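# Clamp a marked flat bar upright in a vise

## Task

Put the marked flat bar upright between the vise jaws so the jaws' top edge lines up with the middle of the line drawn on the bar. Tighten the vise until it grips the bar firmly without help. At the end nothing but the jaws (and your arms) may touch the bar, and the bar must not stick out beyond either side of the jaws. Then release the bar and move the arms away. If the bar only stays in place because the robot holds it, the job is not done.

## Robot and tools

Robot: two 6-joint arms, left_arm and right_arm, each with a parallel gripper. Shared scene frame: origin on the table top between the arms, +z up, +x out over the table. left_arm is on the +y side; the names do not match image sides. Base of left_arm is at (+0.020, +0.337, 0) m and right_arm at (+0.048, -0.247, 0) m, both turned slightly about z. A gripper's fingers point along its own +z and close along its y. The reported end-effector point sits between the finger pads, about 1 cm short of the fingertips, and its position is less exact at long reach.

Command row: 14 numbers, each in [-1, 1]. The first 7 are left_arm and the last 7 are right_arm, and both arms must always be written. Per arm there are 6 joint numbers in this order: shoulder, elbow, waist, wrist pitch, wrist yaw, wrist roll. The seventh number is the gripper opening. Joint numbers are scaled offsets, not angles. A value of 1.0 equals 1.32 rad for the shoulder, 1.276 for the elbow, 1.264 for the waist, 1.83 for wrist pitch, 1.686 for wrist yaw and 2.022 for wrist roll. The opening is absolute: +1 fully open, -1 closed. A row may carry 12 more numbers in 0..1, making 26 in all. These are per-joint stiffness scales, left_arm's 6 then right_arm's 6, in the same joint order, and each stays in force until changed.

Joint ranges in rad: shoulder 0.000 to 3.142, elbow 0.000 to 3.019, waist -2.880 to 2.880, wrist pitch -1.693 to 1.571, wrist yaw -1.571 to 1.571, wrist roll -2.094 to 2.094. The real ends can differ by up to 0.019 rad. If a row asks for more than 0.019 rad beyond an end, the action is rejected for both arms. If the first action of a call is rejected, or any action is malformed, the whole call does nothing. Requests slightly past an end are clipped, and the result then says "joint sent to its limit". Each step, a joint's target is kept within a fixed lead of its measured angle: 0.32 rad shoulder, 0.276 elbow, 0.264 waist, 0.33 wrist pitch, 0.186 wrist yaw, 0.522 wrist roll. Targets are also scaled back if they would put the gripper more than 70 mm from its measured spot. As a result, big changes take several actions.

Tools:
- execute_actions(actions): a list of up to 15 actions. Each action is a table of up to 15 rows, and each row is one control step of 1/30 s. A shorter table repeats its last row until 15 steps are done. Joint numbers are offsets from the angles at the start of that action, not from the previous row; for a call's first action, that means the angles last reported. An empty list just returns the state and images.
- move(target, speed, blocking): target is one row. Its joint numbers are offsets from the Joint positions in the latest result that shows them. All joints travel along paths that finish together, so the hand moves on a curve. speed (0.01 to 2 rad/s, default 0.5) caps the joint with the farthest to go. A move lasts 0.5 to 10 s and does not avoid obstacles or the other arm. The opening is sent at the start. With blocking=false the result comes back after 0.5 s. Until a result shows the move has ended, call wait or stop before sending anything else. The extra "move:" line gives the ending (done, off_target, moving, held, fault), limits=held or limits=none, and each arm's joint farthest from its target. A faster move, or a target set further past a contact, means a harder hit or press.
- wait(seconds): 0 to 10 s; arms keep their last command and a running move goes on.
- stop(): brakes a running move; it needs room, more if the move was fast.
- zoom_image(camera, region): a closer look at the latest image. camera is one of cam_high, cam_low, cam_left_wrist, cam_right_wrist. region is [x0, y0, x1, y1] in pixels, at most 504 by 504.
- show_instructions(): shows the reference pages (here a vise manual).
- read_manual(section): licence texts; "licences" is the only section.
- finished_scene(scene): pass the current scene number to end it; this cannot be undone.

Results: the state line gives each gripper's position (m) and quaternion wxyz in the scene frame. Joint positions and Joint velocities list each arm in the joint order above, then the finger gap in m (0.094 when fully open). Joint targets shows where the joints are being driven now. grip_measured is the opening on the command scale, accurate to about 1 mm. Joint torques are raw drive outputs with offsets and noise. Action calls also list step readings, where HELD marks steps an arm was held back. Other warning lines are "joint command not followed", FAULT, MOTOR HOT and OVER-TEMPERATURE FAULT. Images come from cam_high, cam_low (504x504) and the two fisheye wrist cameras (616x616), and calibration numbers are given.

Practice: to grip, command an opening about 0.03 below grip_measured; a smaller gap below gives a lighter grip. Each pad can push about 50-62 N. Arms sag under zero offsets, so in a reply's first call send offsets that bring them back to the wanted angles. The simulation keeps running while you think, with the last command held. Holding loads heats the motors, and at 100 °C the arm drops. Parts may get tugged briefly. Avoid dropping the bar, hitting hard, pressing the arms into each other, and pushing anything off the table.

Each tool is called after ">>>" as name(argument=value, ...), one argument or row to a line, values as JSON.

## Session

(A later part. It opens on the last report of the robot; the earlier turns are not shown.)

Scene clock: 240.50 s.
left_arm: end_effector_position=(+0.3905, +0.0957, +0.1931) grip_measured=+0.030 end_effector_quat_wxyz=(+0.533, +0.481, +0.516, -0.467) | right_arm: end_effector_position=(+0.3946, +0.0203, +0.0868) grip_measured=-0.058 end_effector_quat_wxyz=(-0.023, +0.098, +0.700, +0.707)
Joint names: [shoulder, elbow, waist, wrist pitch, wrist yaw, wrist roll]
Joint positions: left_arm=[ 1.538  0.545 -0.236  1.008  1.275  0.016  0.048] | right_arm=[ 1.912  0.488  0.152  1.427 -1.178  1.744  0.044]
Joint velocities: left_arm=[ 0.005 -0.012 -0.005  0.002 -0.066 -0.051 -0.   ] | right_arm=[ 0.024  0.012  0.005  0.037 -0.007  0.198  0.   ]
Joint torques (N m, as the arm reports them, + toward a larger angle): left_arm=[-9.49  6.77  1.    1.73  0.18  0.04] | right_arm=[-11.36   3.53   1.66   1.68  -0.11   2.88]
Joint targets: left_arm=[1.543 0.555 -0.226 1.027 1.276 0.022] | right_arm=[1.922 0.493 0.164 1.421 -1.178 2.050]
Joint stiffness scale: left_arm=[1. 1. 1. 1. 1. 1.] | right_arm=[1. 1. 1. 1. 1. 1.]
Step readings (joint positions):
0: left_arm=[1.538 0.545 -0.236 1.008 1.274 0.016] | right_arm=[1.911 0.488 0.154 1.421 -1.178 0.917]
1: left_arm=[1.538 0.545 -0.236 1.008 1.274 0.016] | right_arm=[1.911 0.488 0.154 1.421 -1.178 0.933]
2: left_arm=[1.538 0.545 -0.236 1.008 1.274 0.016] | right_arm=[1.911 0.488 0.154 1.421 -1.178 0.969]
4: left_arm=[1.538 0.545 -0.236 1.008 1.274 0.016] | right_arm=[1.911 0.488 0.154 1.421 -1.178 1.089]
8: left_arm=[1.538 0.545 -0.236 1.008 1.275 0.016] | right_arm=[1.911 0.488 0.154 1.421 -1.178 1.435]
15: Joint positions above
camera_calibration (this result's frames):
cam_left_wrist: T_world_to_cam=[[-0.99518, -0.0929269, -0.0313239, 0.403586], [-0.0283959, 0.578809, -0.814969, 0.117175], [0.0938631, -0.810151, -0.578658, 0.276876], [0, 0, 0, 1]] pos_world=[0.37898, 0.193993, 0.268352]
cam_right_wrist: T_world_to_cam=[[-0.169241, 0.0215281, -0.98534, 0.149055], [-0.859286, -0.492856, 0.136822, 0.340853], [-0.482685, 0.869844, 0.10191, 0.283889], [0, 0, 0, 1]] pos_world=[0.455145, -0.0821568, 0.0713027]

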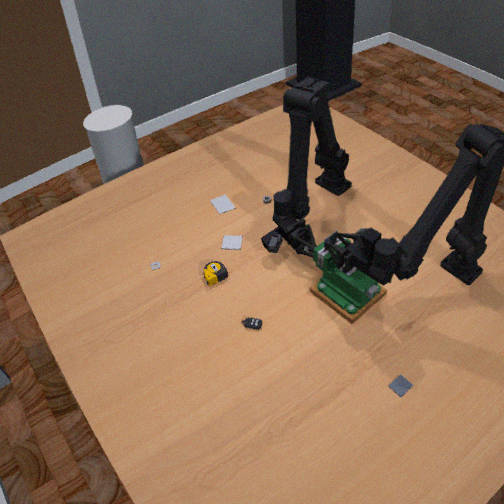

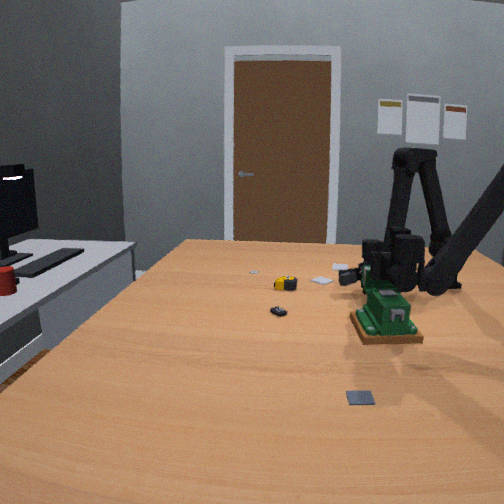

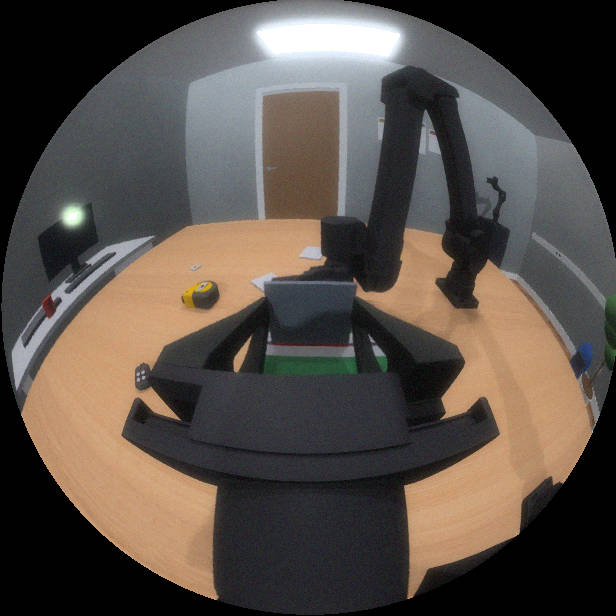

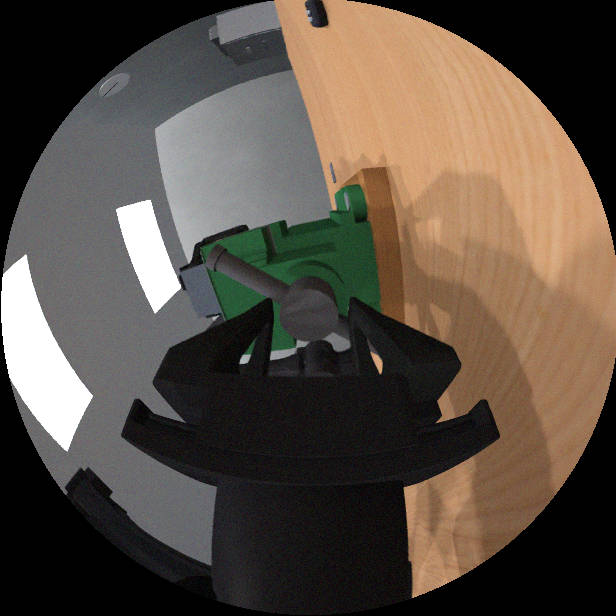

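>>> execute_actions(
  actions=[
    [[0.004,0.008,0.008,0.010,0.001,0.003,0.0,0.006,0.002,0.004,0.0,0,0.05,-0.064],[0.004,0.008,0.008,0.010,0.001,0.003,0.0,0.004,0.0,0.002,0.002,0,-0.03,-0.064],[0.004,0.008,0.008,0.010,0.001,0.003,0.0,0.003,-0.002,-0.002,0.003,0,-0.06,-0.064],[0.004,0.008,0.008,0.010,0.001,0.003,0.0,0.001,-0.006,-0.006,0.005,0,-0.06,-0.064],[0.004,0.008,0.008,0.010,0.001,0.003,0.0,-0.003,-0.013,-0.015,0.009,0,-0.06,-0.064],[0.004,0.008,0.008,0.010,0.001,0.003,0.0,-0.007,-0.021,-0.025,0.013,0,-0.06,-0.064],[0.004,0.008,0.008,0.010,0.001,0.003,0.0,-0.011,-0.029,-0.034,0.017,0,-0.06,-0.064],[0.004,0.008,0.008,0.010,0.001,0.003,0.0,-0.016,-0.037,-0.043,0.022,0,-0.06,-0.064],[0.004,0.008,0.008,0.010,0.001,0.003,0.0,-0.020,-0.045,-0.053,0.026,0,-0.06,-0.064],[0.004,0.008,0.008,0.010,0.001,0.003,0.0,-0.024,-0.052,-0.062,0.030,0,-0.06,-0.064],[0.004,0.008,0.008,0.010,0.001,0.003,0.0,-0.028,-0.059,-0.071,0.0345,0,-0.06,-0.064]],
    [[0.004,0.008,0.008,0.010,0.001,0.003,0.0,-0.012,0,0.0,0.006,0,-0.8,-0.064]],
    [[0.004,0.008,0.008,0.010,0.001,0.003,0.0,-0.012,0,0.004,0.006,0,-0.8,-0.064]],
    [[0.004,0.008,0.008,0.010,0.001,0.003,0.0,-0.012,0,0.004,0.006,0,-0.31,-0.064]],
    [[0.004,0.008,0.008,0.010,0.001,0.003,0.0,-0.007,0.009,0.013,0.001,0,-0.02,-0.064],[0.004,0.008,0.008,0.010,0.001,0.003,0.0,-0.002,0.017,0.022,-0.004,0,-0.02,-0.064],[0.004,0.008,0.008,0.010,0.001,0.003,0.0,0.003,0.025,0.031,-0.008,0,-0.02,-0.064],[0.004,0.008,0.008,0.010,0.001,0.003,0.0,0.008,0.033,0.040,-0.013,0,-0.02,-0.064],[0.004,0.008,0.008,0.010,0.001,0.003,0.0,0.013,0.041,0.050,-0.017,0,-0.02,-0.064],[0.004,0.008,0.008,0.010,0.001,0.003,0.0,0.018,0.049,0.059,-0.022,0,-0.02,-0.064],[0.004,0.008,0.008,0.010,0.001,0.003,0.0,0.024,0.057,0.068,-0.027,0,-0.02,-0.064],[0.004,0.008,0.008,0.010,0.001,0.003,0.0,0.029,0.065,0.077,-0.032,0,-0.02,-0.064]],
    [[0.004,0.008,0.008,0.010,0.001,0.003,0.0,0.010,0.004,0.008,-0.002,0,0.04,-0.064],[0.004,0.008,0.008,0.010,0.001,0.003,0.0,0.010,0.004,0.008,-0.002,0,0.08,-0.064],[0.004,0.008,0.008,0.010,0.001,0.003,0.0,0.010,0.004,0.008,-0.002,0,0.12,-0.064],[0.004,0.008,0.008,0.010,0.001,0.003,0.0,0.010,0.004,0.008,-0.002,0,0.15,-0.064],[0.004,0.008,0.008,0.010,0.001,0.003,0.0,0.010,0.004,0.008,-0.002,0,0.18,-0.064],[0.004,0.008,0.008,0.010,0.001,0.003,0.0,0.010,0.004,0.008,-0.002,0,0.21,-0.064],[0.004,0.008,0.008,0.010,0.001,0.003,0.0,0.010,0.004,0.008,-0.002,0,0.24,-0.064],[0.004,0.008,0.008,0.010,0.001,0.003,0.0,0.010,0.004,0.008,-0.002,0,0.27,-0.064],[0.004,0.008,0.008,0.010,0.001,0.003,0.0,0.010,0.004,0.008,-0.002,0,0.30,-0.064],[0.004,0.008,0.008,0.010,0.001,0.003,0.0,0.010,0.004,0.008,-0.002,0,0.33,-0.064],[0.004,0.008,0.008,0.010,0.001,0.003,0.0,0.010,0.004,0.008,-0.002,0,0.36,-0.064],[0.004,0.008,0.008,0.010,0.001,0.003,0.0,0.010,0.004,0.008,-0.002,0,0.39,-0.064],[0.004,0.008,0.008,0.010,0.001,0.003,0.0,0.010,0.004,0.008,-0.002,0,0.42,-0.064],[0.004,0.008,0.008,0.010,0.001,0.003,0.0,0.010,0.004,0.008,-0.002,0,0.45,-0.064]],
    [[0.004,0.008,0.008,0.010,0.001,0.003,0.0,0.010,0.004,0.008,-0.002,0,0.27,-0.064]],
  ],
)

>>> zoom_image(
  camera="cam_left_wrist",
  region=[262, 335, 322, 355],
)

>>> zoom_image(
  camera="cam_left_wrist",
  region=[300, 335, 360, 355],
)

Scene clock: 253.77 s.
left_arm: end_effector_position=(+0.3905, +0.0957, +0.1931) grip_measured=+0.030 end_effector_quat_wxyz=(+0.533, +0.481, +0.516, -0.467) | right_arm: end_effector_position=(+0.3945, +0.0224, +0.0864) grip_measured=-0.052 end_effector_quat_wxyz=(+0.708, -0.688, +0.144, +0.071)
Joint names: [shoulder, elbow, waist, wrist pitch, wrist yaw, wrist roll]
Joint positions: left_arm=[ 1.538  0.545 -0.236  1.008  1.275  0.016  0.048] | right_arm=[ 1.93   0.491  0.158  1.467 -1.172 -1.238  0.045]
Joint velocities: left_arm=[-0.024 -0.012 -0.015 -0.012 -0.066  0.037  0.   ] | right_arm=[ 0.005  0.002 -0.005 -0.012  0.022 -0.037  0.   ]
Joint torques (N m, as the arm reports them, + toward a larger angle): left_arm=[-10.01   6.89   0.41   1.52   0.25   0.08] | right_arm=[-11.61   3.07   1.68   0.44  -0.09   5.42]
Joint targets: left_arm=[1.543 0.555 -0.226 1.027 1.276 0.022] | right_arm=[1.932 0.495 0.169 1.435 -1.172 -0.759]
Joint stiffness scale: left_arm=[1. 1. 1. 1. 1. 1.] | right_arm=[1. 1. 1. 1. 1. 1.]
Step readings (joint positions; steps 1 to 15: 1st action; 16 to 30: 2nd action; 31 to 45: 3rd action; 46 to 60: 4th action; 61 to 75: 5th action; 76 to 90: 6th action; 91 to 105: 7th action):
0: left_arm=[1.538 0.545 -0.236 1.008 1.275 0.016] | right_arm=[1.914 0.488 0.152 1.432 -1.178 1.762]
1: left_arm=[1.538 0.545 -0.236 1.008 1.275 0.016] | right_arm=[1.914 0.488 0.151 1.432 -1.178 1.747]
2: left_arm=[1.538 0.545 -0.236 1.008 1.275 0.016] | right_arm=[1.914 0.488 0.151 1.432 -1.178 1.728]
4: left_arm=[1.538 0.545 -0.236 1.008 1.275 0.016] | right_arm=[1.914 0.488 0.151 1.432 -1.178 1.696]
8: left_arm=[1.538 0.545 -0.236 1.008 1.275 0.016] | right_arm=[1.914 0.470 0.135 1.439 -1.178 1.662]
15: left_arm=[1.538 0.545 -0.236 1.008 1.275 0.016] | right_arm=[1.900 0.416 0.064 1.471 -1.178 1.643]
16: left_arm=[1.538 0.545 -0.236 1.008 1.275 0.016] | right_arm=[1.899 0.416 0.063 1.471 -1.178 1.566]
17: left_arm=[1.538 0.545 -0.236 1.008 1.275 0.016] | right_arm=[1.899 0.416 0.063 1.471 -1.178 1.468]
19: left_arm=[1.538 0.545 -0.236 1.008 1.275 0.016] | right_arm=[1.899 0.416 0.063 1.471 -1.178 1.274]
23: left_arm=[1.538 0.545 -0.236 1.008 1.275 0.016] | right_arm=[1.899 0.416 0.063 1.471 -1.178 0.885]
30: left_arm=[1.538 0.545 -0.236 1.008 1.275 0.016] | right_arm=[1.899 0.416 0.063 1.471 -1.178 0.274]
31: left_arm=[1.538 0.545 -0.236 1.008 1.275 0.016] | right_arm=[1.899 0.416 0.063 1.471 -1.178 0.186]
32: left_arm=[1.538 0.545 -0.236 1.008 1.275 0.016] | right_arm=[1.899 0.416 0.063 1.471 -1.178 0.088]
34: left_arm=[1.538 0.545 -0.236 1.008 1.275 0.016] | right_arm=[1.899 0.416 0.063 1.471 -1.178 -0.106]
38: left_arm=[1.538 0.545 -0.236 1.008 1.275 0.016] | right_arm=[1.899 0.416 0.063 1.471 -1.178 -0.495]
45: left_arm=[1.538 0.545 -0.236 1.008 1.275 0.016] | right_arm=[1.899 0.416 0.063 1.471 -1.178 -1.101]
46: left_arm=[1.538 0.545 -0.236 1.008 1.275 0.016] | right_arm=[1.899 0.416 0.063 1.471 -1.178 -1.189]
47: left_arm=[1.538 0.545 -0.236 1.008 1.275 0.016] | right_arm=[1.899 0.416 0.063 1.471 -1.178 -1.286]
49: left_arm=[1.538 0.545 -0.236 1.008 1.275 0.016] | right_arm=[1.899 0.416 0.063 1.471 -1.178 -1.440]
53: left_arm=[1.538 0.545 -0.236 1.008 1.275 0.016] | right_arm=[1.899 0.416 0.063 1.471 -1.178 -1.601]
60: left_arm=[1.538 0.545 -0.236 1.008 1.275 0.016] | right_arm=[1.899 0.416 0.063 1.471 -1.178 -1.689]
61: left_arm=[1.538 0.545 -0.236 1.008 1.275 0.016] | right_arm=[1.899 0.416 0.064 1.471 -1.178 -1.694]
62: left_arm=[1.538 0.545 -0.236 1.008 1.275 0.016] | right_arm=[1.899 0.416 0.066 1.471 -1.178 -1.698]
64: left_arm=[1.538 0.545 -0.236 1.008 1.275 0.016] | right_arm=[1.899 0.422 0.077 1.467 -1.178 -1.704]
68: left_arm=[1.538 0.545 -0.236 1.008 1.275 0.016] | right_arm=[1.901 0.459 0.127 1.439 -1.178 -1.709]
75: left_arm=[1.538 0.545 -0.236 1.008 1.275 0.016] | right_arm=[1.911 0.489 0.159 1.422 -1.178 -1.713]
76: left_arm=[1.538 0.545 -0.236 1.008 1.275 0.016] | right_arm=[1.911 0.489 0.159 1.422 -1.178 -1.703]
77: left_arm=[1.538 0.545 -0.236 1.008 1.275 0.016] | right_arm=[1.911 0.489 0.159 1.422 -1.178 -1.680]
79: left_arm=[1.538 0.545 -0.236 1.008 1.275 0.016] | right_arm=[1.911 0.489 0.159 1.422 -1.178 -1.603]
83: left_arm=[1.538 0.545 -0.236 1.008 1.275 0.016] | right_arm=[1.911 0.489 0.159 1.420 -1.170 -1.441]
90: left_arm=[1.538 0.545 -0.236 1.008 1.275 0.016] | right_arm=[1.918 0.490 0.159 1.438 -1.172 -1.305]
91: left_arm=[1.538 0.545 -0.236 1.008 1.275 0.016] | right_arm=[1.920 0.490 0.159 1.444 -1.172 -1.289]
92: left_arm=[1.538 0.545 -0.236 1.008 1.275 0.016] | right_arm=[1.923 0.490 0.158 1.451 -1.172 -1.275]
94: left_arm=[1.538 0.545 -0.236 1.008 1.275 0.016] | right_arm=[1.927 0.491 0.158 1.462 -1.172 -1.255]
98: left_arm=[1.538 0.545 -0.236 1.008 1.275 0.016] | right_arm=[1.929 0.491 0.158 1.467 -1.172 -1.241]
105: Joint positions above
camera_calibration (this result's frames):
cam_left_wrist: T_world_to_cam=[[-0.99518, -0.0929269, -0.0313239, 0.403586], [-0.0283959, 0.578809, -0.814969, 0.117175], [0.0938631, -0.810151, -0.578658, 0.276876], [0, 0, 0, 1]] pos_world=[0.37898, 0.193993, 0.268352]
cam_right_wrist: T_world_to_cam=[[0.299036, -0.0403159, 0.95339, -0.202291], [0.709562, -0.658647, -0.250411, -0.239902], [0.638043, 0.751371, -0.168353, -0.133962], [0, 0, 0, 1]] pos_world=[0.316191, -0.0655111, 0.110235]

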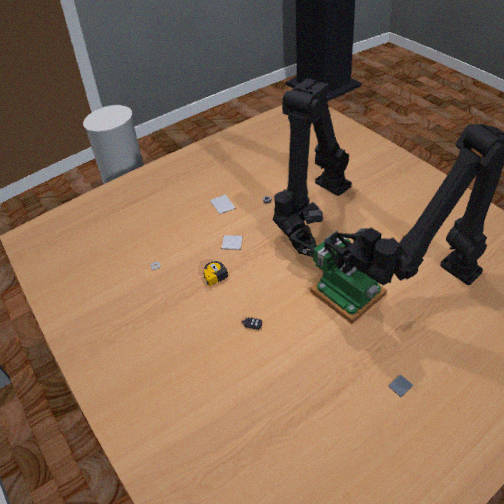

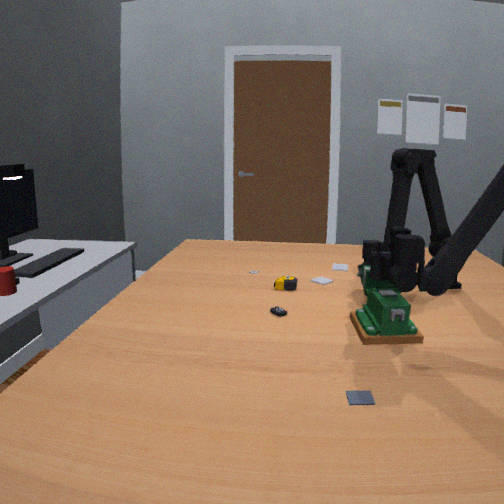

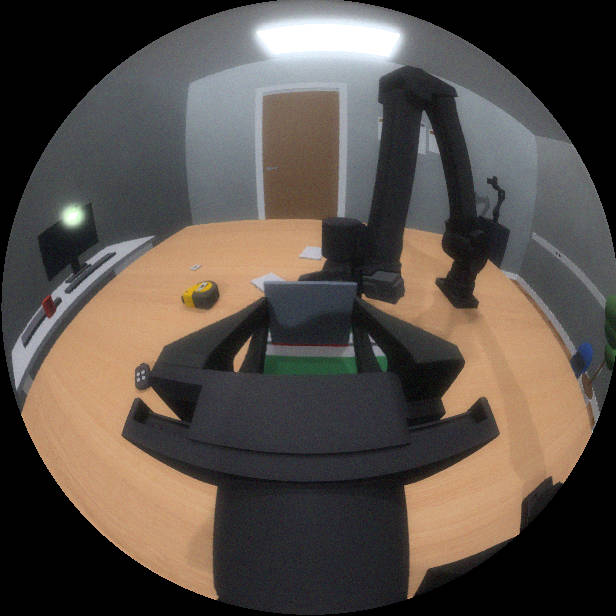

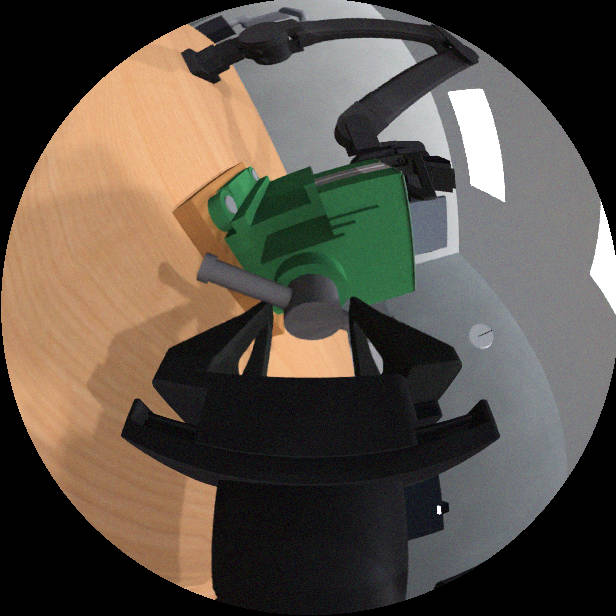

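Region (262, 335, 322, 355) of cam_left_wrist's 616x616 image, scaled by 8.400, with more detail than that image has.

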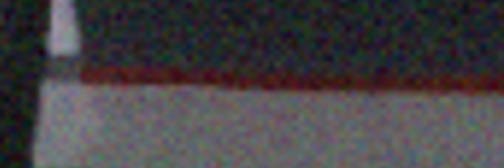

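Region (300, 335, 360, 355) of cam_left_wrist's 616x616 image, scaled by 8.400, with more detail than that image has.

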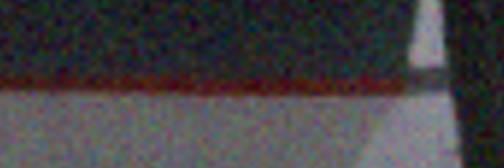

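>>> execute_actions(
  actions=[
    [[0.004,0.008,0.005,0.010,0.001,0.003,0.2,0.002,0.003,0.008,-0.015,0,0.18,-0.064],[0.004,0.008,0.004,0.010,0.001,0.003,0.5,0.0,0.002,0.006,-0.012,0,0.10,-0.064],[0.004,0.008,0.004,0.010,0.001,0.003,1.0,-0.002,0.001,0.004,-0.009,0,0.02,-0.064],[0.004,0.008,0.004,0.010,0.001,0.003,1.0,-0.004,0.0,0.002,-0.006,0,-0.05,-0.064],[0.004,0.008,0.004,0.010,0.001,0.003,1.0,-0.006,-0.002,0.0,-0.004,0,-0.1,-0.064],[0.004,0.008,0.006,0.010,0.003,0.003,1.0,-0.009,-0.006,-0.006,-0.002,0,-0.1,-0.064],[0.004,0.008,0.012,0.010,0.006,0.003,1.0,-0.013,-0.013,-0.016,0.0,0,-0.1,-0.064],[0.004,0.008,0.018,0.010,0.009,0.003,1.0,-0.017,-0.020,-0.026,0.002,0,-0.1,-0.064],[0.004,0.008,0.024,0.010,0.012,0.003,1.0,-0.021,-0.027,-0.036,0.004,0,-0.1,-0.064],[0.004,0.008,0.030,0.010,0.015,0.003,1.0,-0.025,-0.034,-0.046,0.006,0,-0.1,-0.064],[0.004,0.008,0.036,0.010,0.018,0.003,1.0,-0.029,-0.041,-0.056,0.008,0,-0.1,-0.064],[0.004,0.008,0.042,0.010,0.021,0.003,1.0,-0.033,-0.048,-0.066,0.010,0,-0.1,-0.064],[0.004,0.008,0.048,0.010,0.024,0.003,1.0,-0.037,-0.055,-0.076,0.011,0,-0.1,-0.064],[0.004,0.008,0.054,0.010,0.027,0.003,1.0,-0.040,-0.060,-0.085,0.0126,0,-0.1,-0.064],[0.004,0.008,0.060,0.010,0.030,0.003,1.0,-0.042,-0.062,-0.092,0.0126,0,-0.1,-0.064]],
    [[0.002,0.008,0.022,0.010,0.005,0.003,1.0,-0.014,0,-0.015,0.006,0,0,-0.064],[0.0,0.008,0.030,0.010,0.008,0.003,1.0,-0.016,0,-0.025,0.006,0,0,-0.064],[-0.004,0.008,0.038,0.008,0.011,0.003,1.0,-0.018,0,-0.035,0.006,0,0,-0.064],[-0.010,0.008,0.046,0.004,0.014,0.003,1.0,-0.020,0,-0.045,0.006,0,0,-0.064],[-0.016,0.008,0.054,0.0,0.017,0.003,1.0,-0.023,0,-0.055,0.006,0,0,-0.064],[-0.022,0.008,0.062,-0.004,0.020,0.003,1.0,-0.026,0,-0.065,0.006,0,0,-0.064],[-0.028,0.008,0.070,-0.008,0.022,0.003,1.0,-0.029,0,-0.075,0.006,0,0,-0.064],[-0.034,0.008,0.078,-0.012,0.024,0.003,1.0,-0.032,0,-0.085,0.006,0,0,-0.064],[-0.040,0.008,0.086,-0.016,0.026,0.003,1.0,-0.035,0,-0.095,0.006,0,0,-0.064],[-0.046,0.008,0.094,-0.020,0.028,0.003,1.0,-0.038,0,-0.105,0.006,0,0,-0.064],[-0.052,0.008,0.102,-0.024,0.030,0.003,1.0,-0.041,0,-0.115,0.006,0,0,-0.064],[-0.058,0.008,0.110,-0.028,0.030,0.003,1.0,-0.044,0,-0.125,0.006,0,0,-0.064],[-0.064,0.008,0.116,-0.032,0.030,0.003,1.0,-0.046,0,-0.132,0.006,0,0,-0.064],[-0.068,0.008,0.120,-0.035,0.030,0.003,1.0,-0.048,0,-0.138,0.006,0,0,-0.064],[-0.070,0.008,0.122,-0.036,0.030,0.003,1.0,-0.050,0,-0.140,0.006,0,0,-0.064]],
  ],
)

Scene clock: 260.93 s.
left_arm: end_effector_position=(+0.4072, +0.1630, +0.2174) grip_measured=+1.000 end_effector_quat_wxyz=(+0.565, +0.466, +0.527, -0.432) | right_arm: end_effector_position=(+0.4269, -0.0727, +0.0971) grip_measured=-0.063 end_effector_quat_wxyz=(+0.706, -0.682, +0.171, -0.079)
Joint names: [shoulder, elbow, waist, wrist pitch, wrist yaw, wrist roll]
Joint positions: left_arm=[ 1.461  0.545 -0.054  0.971  1.366  0.016  0.094] | right_arm=[ 1.868  0.423 -0.092  1.472 -1.171 -1.414  0.044]
Joint velocities: left_arm=[-0.21   0.002  0.21  -0.095 -0.007 -0.037  0.   ] | right_arm=[-0.122 -0.017 -0.278 -0.002 -0.037 -0.022 -0.   ]
Joint torques (N m, as the arm reports them, + toward a larger angle): left_arm=[-9.33  7.39  0.54  0.29  0.19  0.02] | right_arm=[-12.32   3.02   0.87   2.4   -0.09   0.08]
Joint targets: left_arm=[1.445 0.555 -0.036 0.942 1.369 0.022] | right_arm=[1.842 0.427 -0.107 1.482 -1.171 -1.413]
Joint stiffness scale: left_arm=[1. 1. 1. 1. 1. 1.] | right_arm=[1. 1. 1. 1. 1. 1.]
Step readings (joint positions; steps 1 to 15: 1st action; 16 to 30: 2nd action):
0: left_arm=[1.538 0.545 -0.236 1.008 1.275 0.016] | right_arm=[1.930 0.491 0.158 1.467 -1.172 -1.238]
1: left_arm=[1.538 0.545 -0.236 1.008 1.275 0.016] | right_arm=[1.930 0.491 0.158 1.468 -1.172 -1.244]
2: left_arm=[1.538 0.545 -0.236 1.008 1.275 0.016] | right_arm=[1.930 0.491 0.157 1.468 -1.172 -1.257]
4: left_arm=[1.538 0.545 -0.236 1.008 1.275 0.016] | right_arm=[1.930 0.491 0.157 1.467 -1.171 -1.290]
8: left_arm=[1.538 0.545 -0.235 1.008 1.283 0.016] | right_arm=[1.929 0.487 0.153 1.467 -1.171 -1.368]
15: left_arm=[1.538 0.545 -0.190 1.008 1.318 0.016] | right_arm=[1.908 0.427 0.070 1.471 -1.171 -1.413]
16: left_arm=[1.538 0.545 -0.182 1.008 1.321 0.016] | right_arm=[1.904 0.423 0.058 1.472 -1.171 -1.414]
17: left_arm=[1.538 0.545 -0.174 1.008 1.325 0.016] | right_arm=[1.902 0.423 0.050 1.472 -1.171 -1.414]
19: left_arm=[1.538 0.545 -0.161 1.008 1.335 0.016] | right_arm=[1.902 0.423 0.038 1.472 -1.171 -1.414]
23: left_arm=[1.525 0.545 -0.126 1.008 1.353 0.016] | right_arm=[1.898 0.423 -0.000 1.472 -1.171 -1.414]
30: Joint positions above
camera_calibration (this result's frames):
cam_left_wrist: T_world_to_cam=[[-0.980597, -0.182765, -0.0708956, 0.444454], [-0.0480268, 0.574606, -0.81702, 0.107606], [0.19006, -0.797762, -0.572235, 0.301314], [0, 0, 0, 1]] pos_world=[0.383731, 0.259777, 0.291848]
cam_right_wrist: T_world_to_cam=[[0.122336, -0.0535759, 0.991042, -0.155178], [0.552197, -0.826045, -0.11282, -0.281177], [0.824689, 0.561052, -0.0714704, -0.184372], [0, 0, 0, 1]] pos_world=[0.326299, -0.137136, 0.108888]

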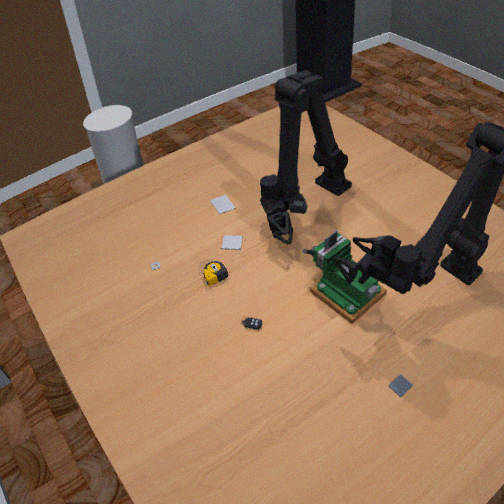

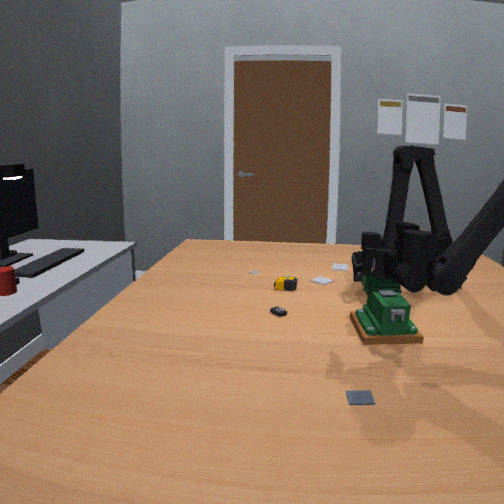

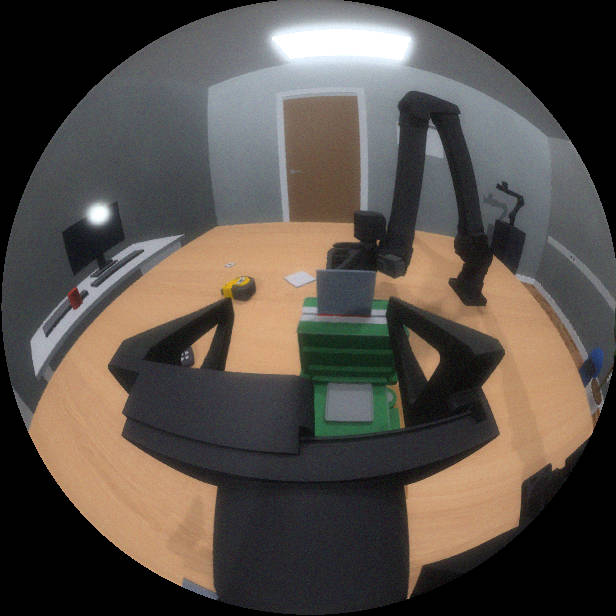

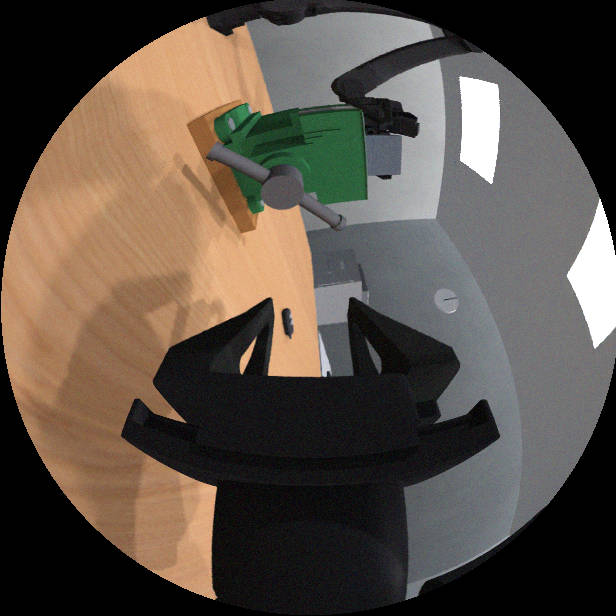

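>>> zoom_image(
  camera="cam_left_wrist",
  region=[290, 260, 400, 340],
)

>>> execute_actions(
  actions=[
    [[-0.016,0.008,0.022,-0.016,0.002,0.003,1.0,-0.022,0.003,-0.018,0.006,0,0,-0.064],[-0.022,0.008,0.032,-0.018,0.002,0.003,1.0,-0.025,0.003,-0.026,0.006,0,0,-0.064],[-0.028,0.008,0.044,-0.021,0.002,0.003,1.0,-0.028,0.003,-0.034,0.006,0,0,-0.064],[-0.034,0.008,0.056,-0.024,0.002,0.003,1.0,-0.031,0.003,-0.042,0.006,0,0,-0.064],[-0.040,0.008,0.068,-0.027,0.002,0.003,1.0,-0.034,0.003,-0.050,0.006,0,0,-0.064],[-0.046,0.008,0.080,-0.030,0.002,0.003,1.0,-0.037,0.003,-0.058,0.006,0,0,-0.064],[-0.052,0.008,0.092,-0.033,0.002,0.003,1.0,-0.040,0.003,-0.066,0.006,0,0,-0.064],[-0.058,0.008,0.104,-0.036,0.002,0.003,1.0,-0.043,0.003,-0.074,0.006,0,0,-0.064],[-0.064,0.008,0.116,-0.039,0.002,0.003,1.0,-0.046,0.003,-0.082,0.006,0,0,-0.064],[-0.070,0.008,0.128,-0.042,0.002,0.003,1.0,-0.048,0.003,-0.090,0.006,0,0,-0.064],[-0.075,0.008,0.138,-0.045,0.002,0.003,1.0,-0.050,0.003,-0.096,0.006,0,0,-0.064],[-0.079,0.008,0.146,-0.047,0.002,0.003,1.0,-0.050,0.003,-0.100,0.006,0,0,-0.064],[-0.082,0.008,0.152,-0.049,0.002,0.003,1.0,-0.050,0.003,-0.100,0.006,0,0,-0.064],[-0.084,0.008,0.156,-0.050,0.002,0.003,1.0,-0.050,0.003,-0.100,0.006,0,0,-0.064]],
  ],
)

>>> zoom_image(
  camera="cam_high",
  region=[290, 210, 400, 320],
)

Region (290, 260, 400, 340) of cam_left_wrist's 616x616 image, scaled by 4.582, with more detail than that image has; it fills the top 367 rows of this view, and the rest is white.

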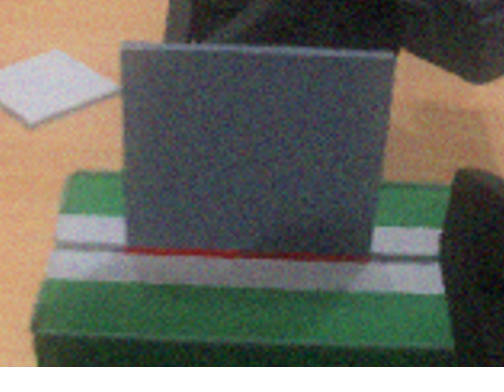

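Scene clock: 263.40 s.
left_arm: end_effector_position=(+0.4227, +0.2364, +0.2475) grip_measured=+1.000 end_effector_quat_wxyz=(+0.611, +0.423, +0.558, -0.369) | right_arm: end_effector_position=(+0.4465, -0.1204, +0.1145) grip_measured=-0.063 end_effector_quat_wxyz=(+0.704, -0.669, +0.195, -0.139)
Joint names: [shoulder, elbow, waist, wrist pitch, wrist yaw, wrist roll]
Joint positions: left_arm=[1.358 0.545 0.133 0.904 1.366 0.016 0.094] | right_arm=[ 1.821  0.423 -0.214  1.472 -1.171 -1.414  0.044]
Joint velocities: left_arm=[-0.112 -0.017  0.181 -0.066  0.022 -0.051  0.   ] | right_arm=[-0.005 -0.017 -0.034  0.002 -0.051 -0.022  0.   ]
Joint torques (N m, as the arm reports them, + toward a larger angle): left_arm=[-8.18  7.85  0.47  0.17  0.18 -0.04] | right_arm=[-11.99   3.49   0.88   2.36  -0.06   0.08]
Joint targets: left_arm=[1.350 0.555 0.143 0.880 1.369 0.022] | right_arm=[1.803 0.426 -0.218 1.483 -1.171 -1.414]
Joint stiffness scale: left_arm=[1. 1. 1. 1. 1. 1.] | right_arm=[1. 1. 1. 1. 1. 1.]
Step readings (joint positions):
0: left_arm=[1.448 0.545 -0.043 0.962 1.366 0.016] | right_arm=[1.860 0.423 -0.104 1.472 -1.171 -1.414]
1: left_arm=[1.448 0.545 -0.043 0.962 1.366 0.016] | right_arm=[1.860 0.423 -0.104 1.472 -1.171 -1.414]
2: left_arm=[1.447 0.545 -0.042 0.962 1.366 0.016] | right_arm=[1.860 0.423 -0.105 1.472 -1.171 -1.414]
4: left_arm=[1.443 0.545 -0.031 0.955 1.366 0.016] | right_arm=[1.858 0.423 -0.112 1.472 -1.171 -1.414]
8: left_arm=[1.415 0.545 0.029 0.935 1.366 0.016] | right_arm=[1.845 0.423 -0.153 1.472 -1.171 -1.414]
15: Joint positions above
camera_calibration (this result's frames):
cam_left_wrist: T_world_to_cam=[[-0.926567, -0.360903, -0.105936, 0.503229], [-0.12489, 0.560871, -0.818429, 0.126834], [0.35479, -0.745099, -0.564758, 0.290162], [0, 0, 0, 1]] pos_world=[0.379169, 0.32668, 0.320986]
cam_right_wrist: T_world_to_cam=[[0.0676526, -0.0643156, 0.995634, -0.154791], [0.451937, -0.887693, -0.0880517, -0.294961], [0.889481, 0.455921, -0.0309882, -0.218724], [0, 0, 0, 1]] pos_world=[0.338327, -0.17207, 0.121365]

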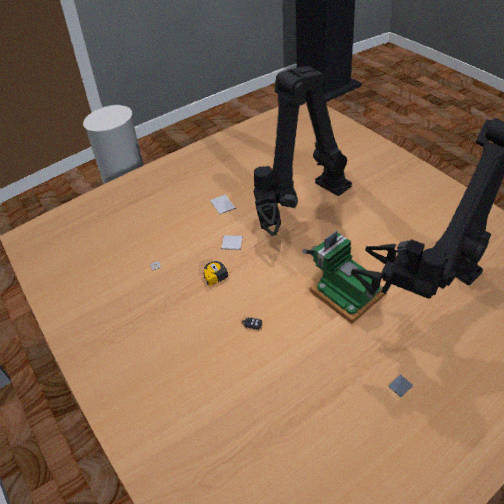

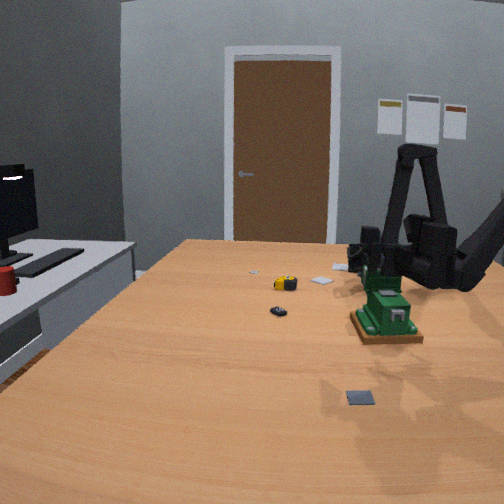

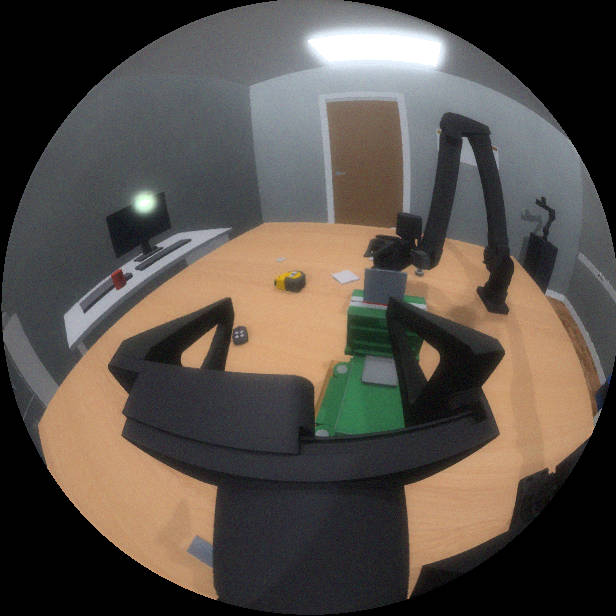

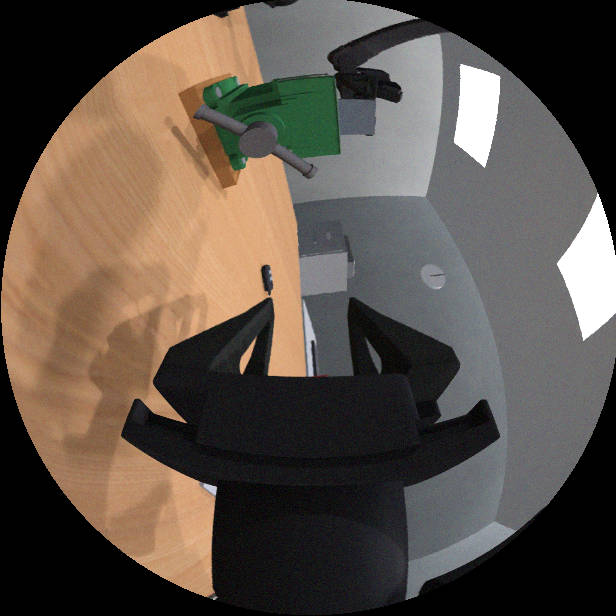

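Region (290, 210, 400, 320) of cam_high's 504x504 image, scaled by 4.582, with more detail than that image has.

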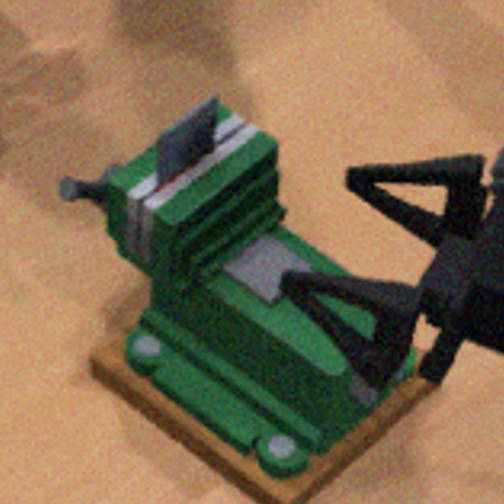

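The bar is clamped centred in the jaws with the line along the jaw tops, and both arms are clear.

>>> finished_scene(
  scene=2,
)

The scene is finished: the task was done.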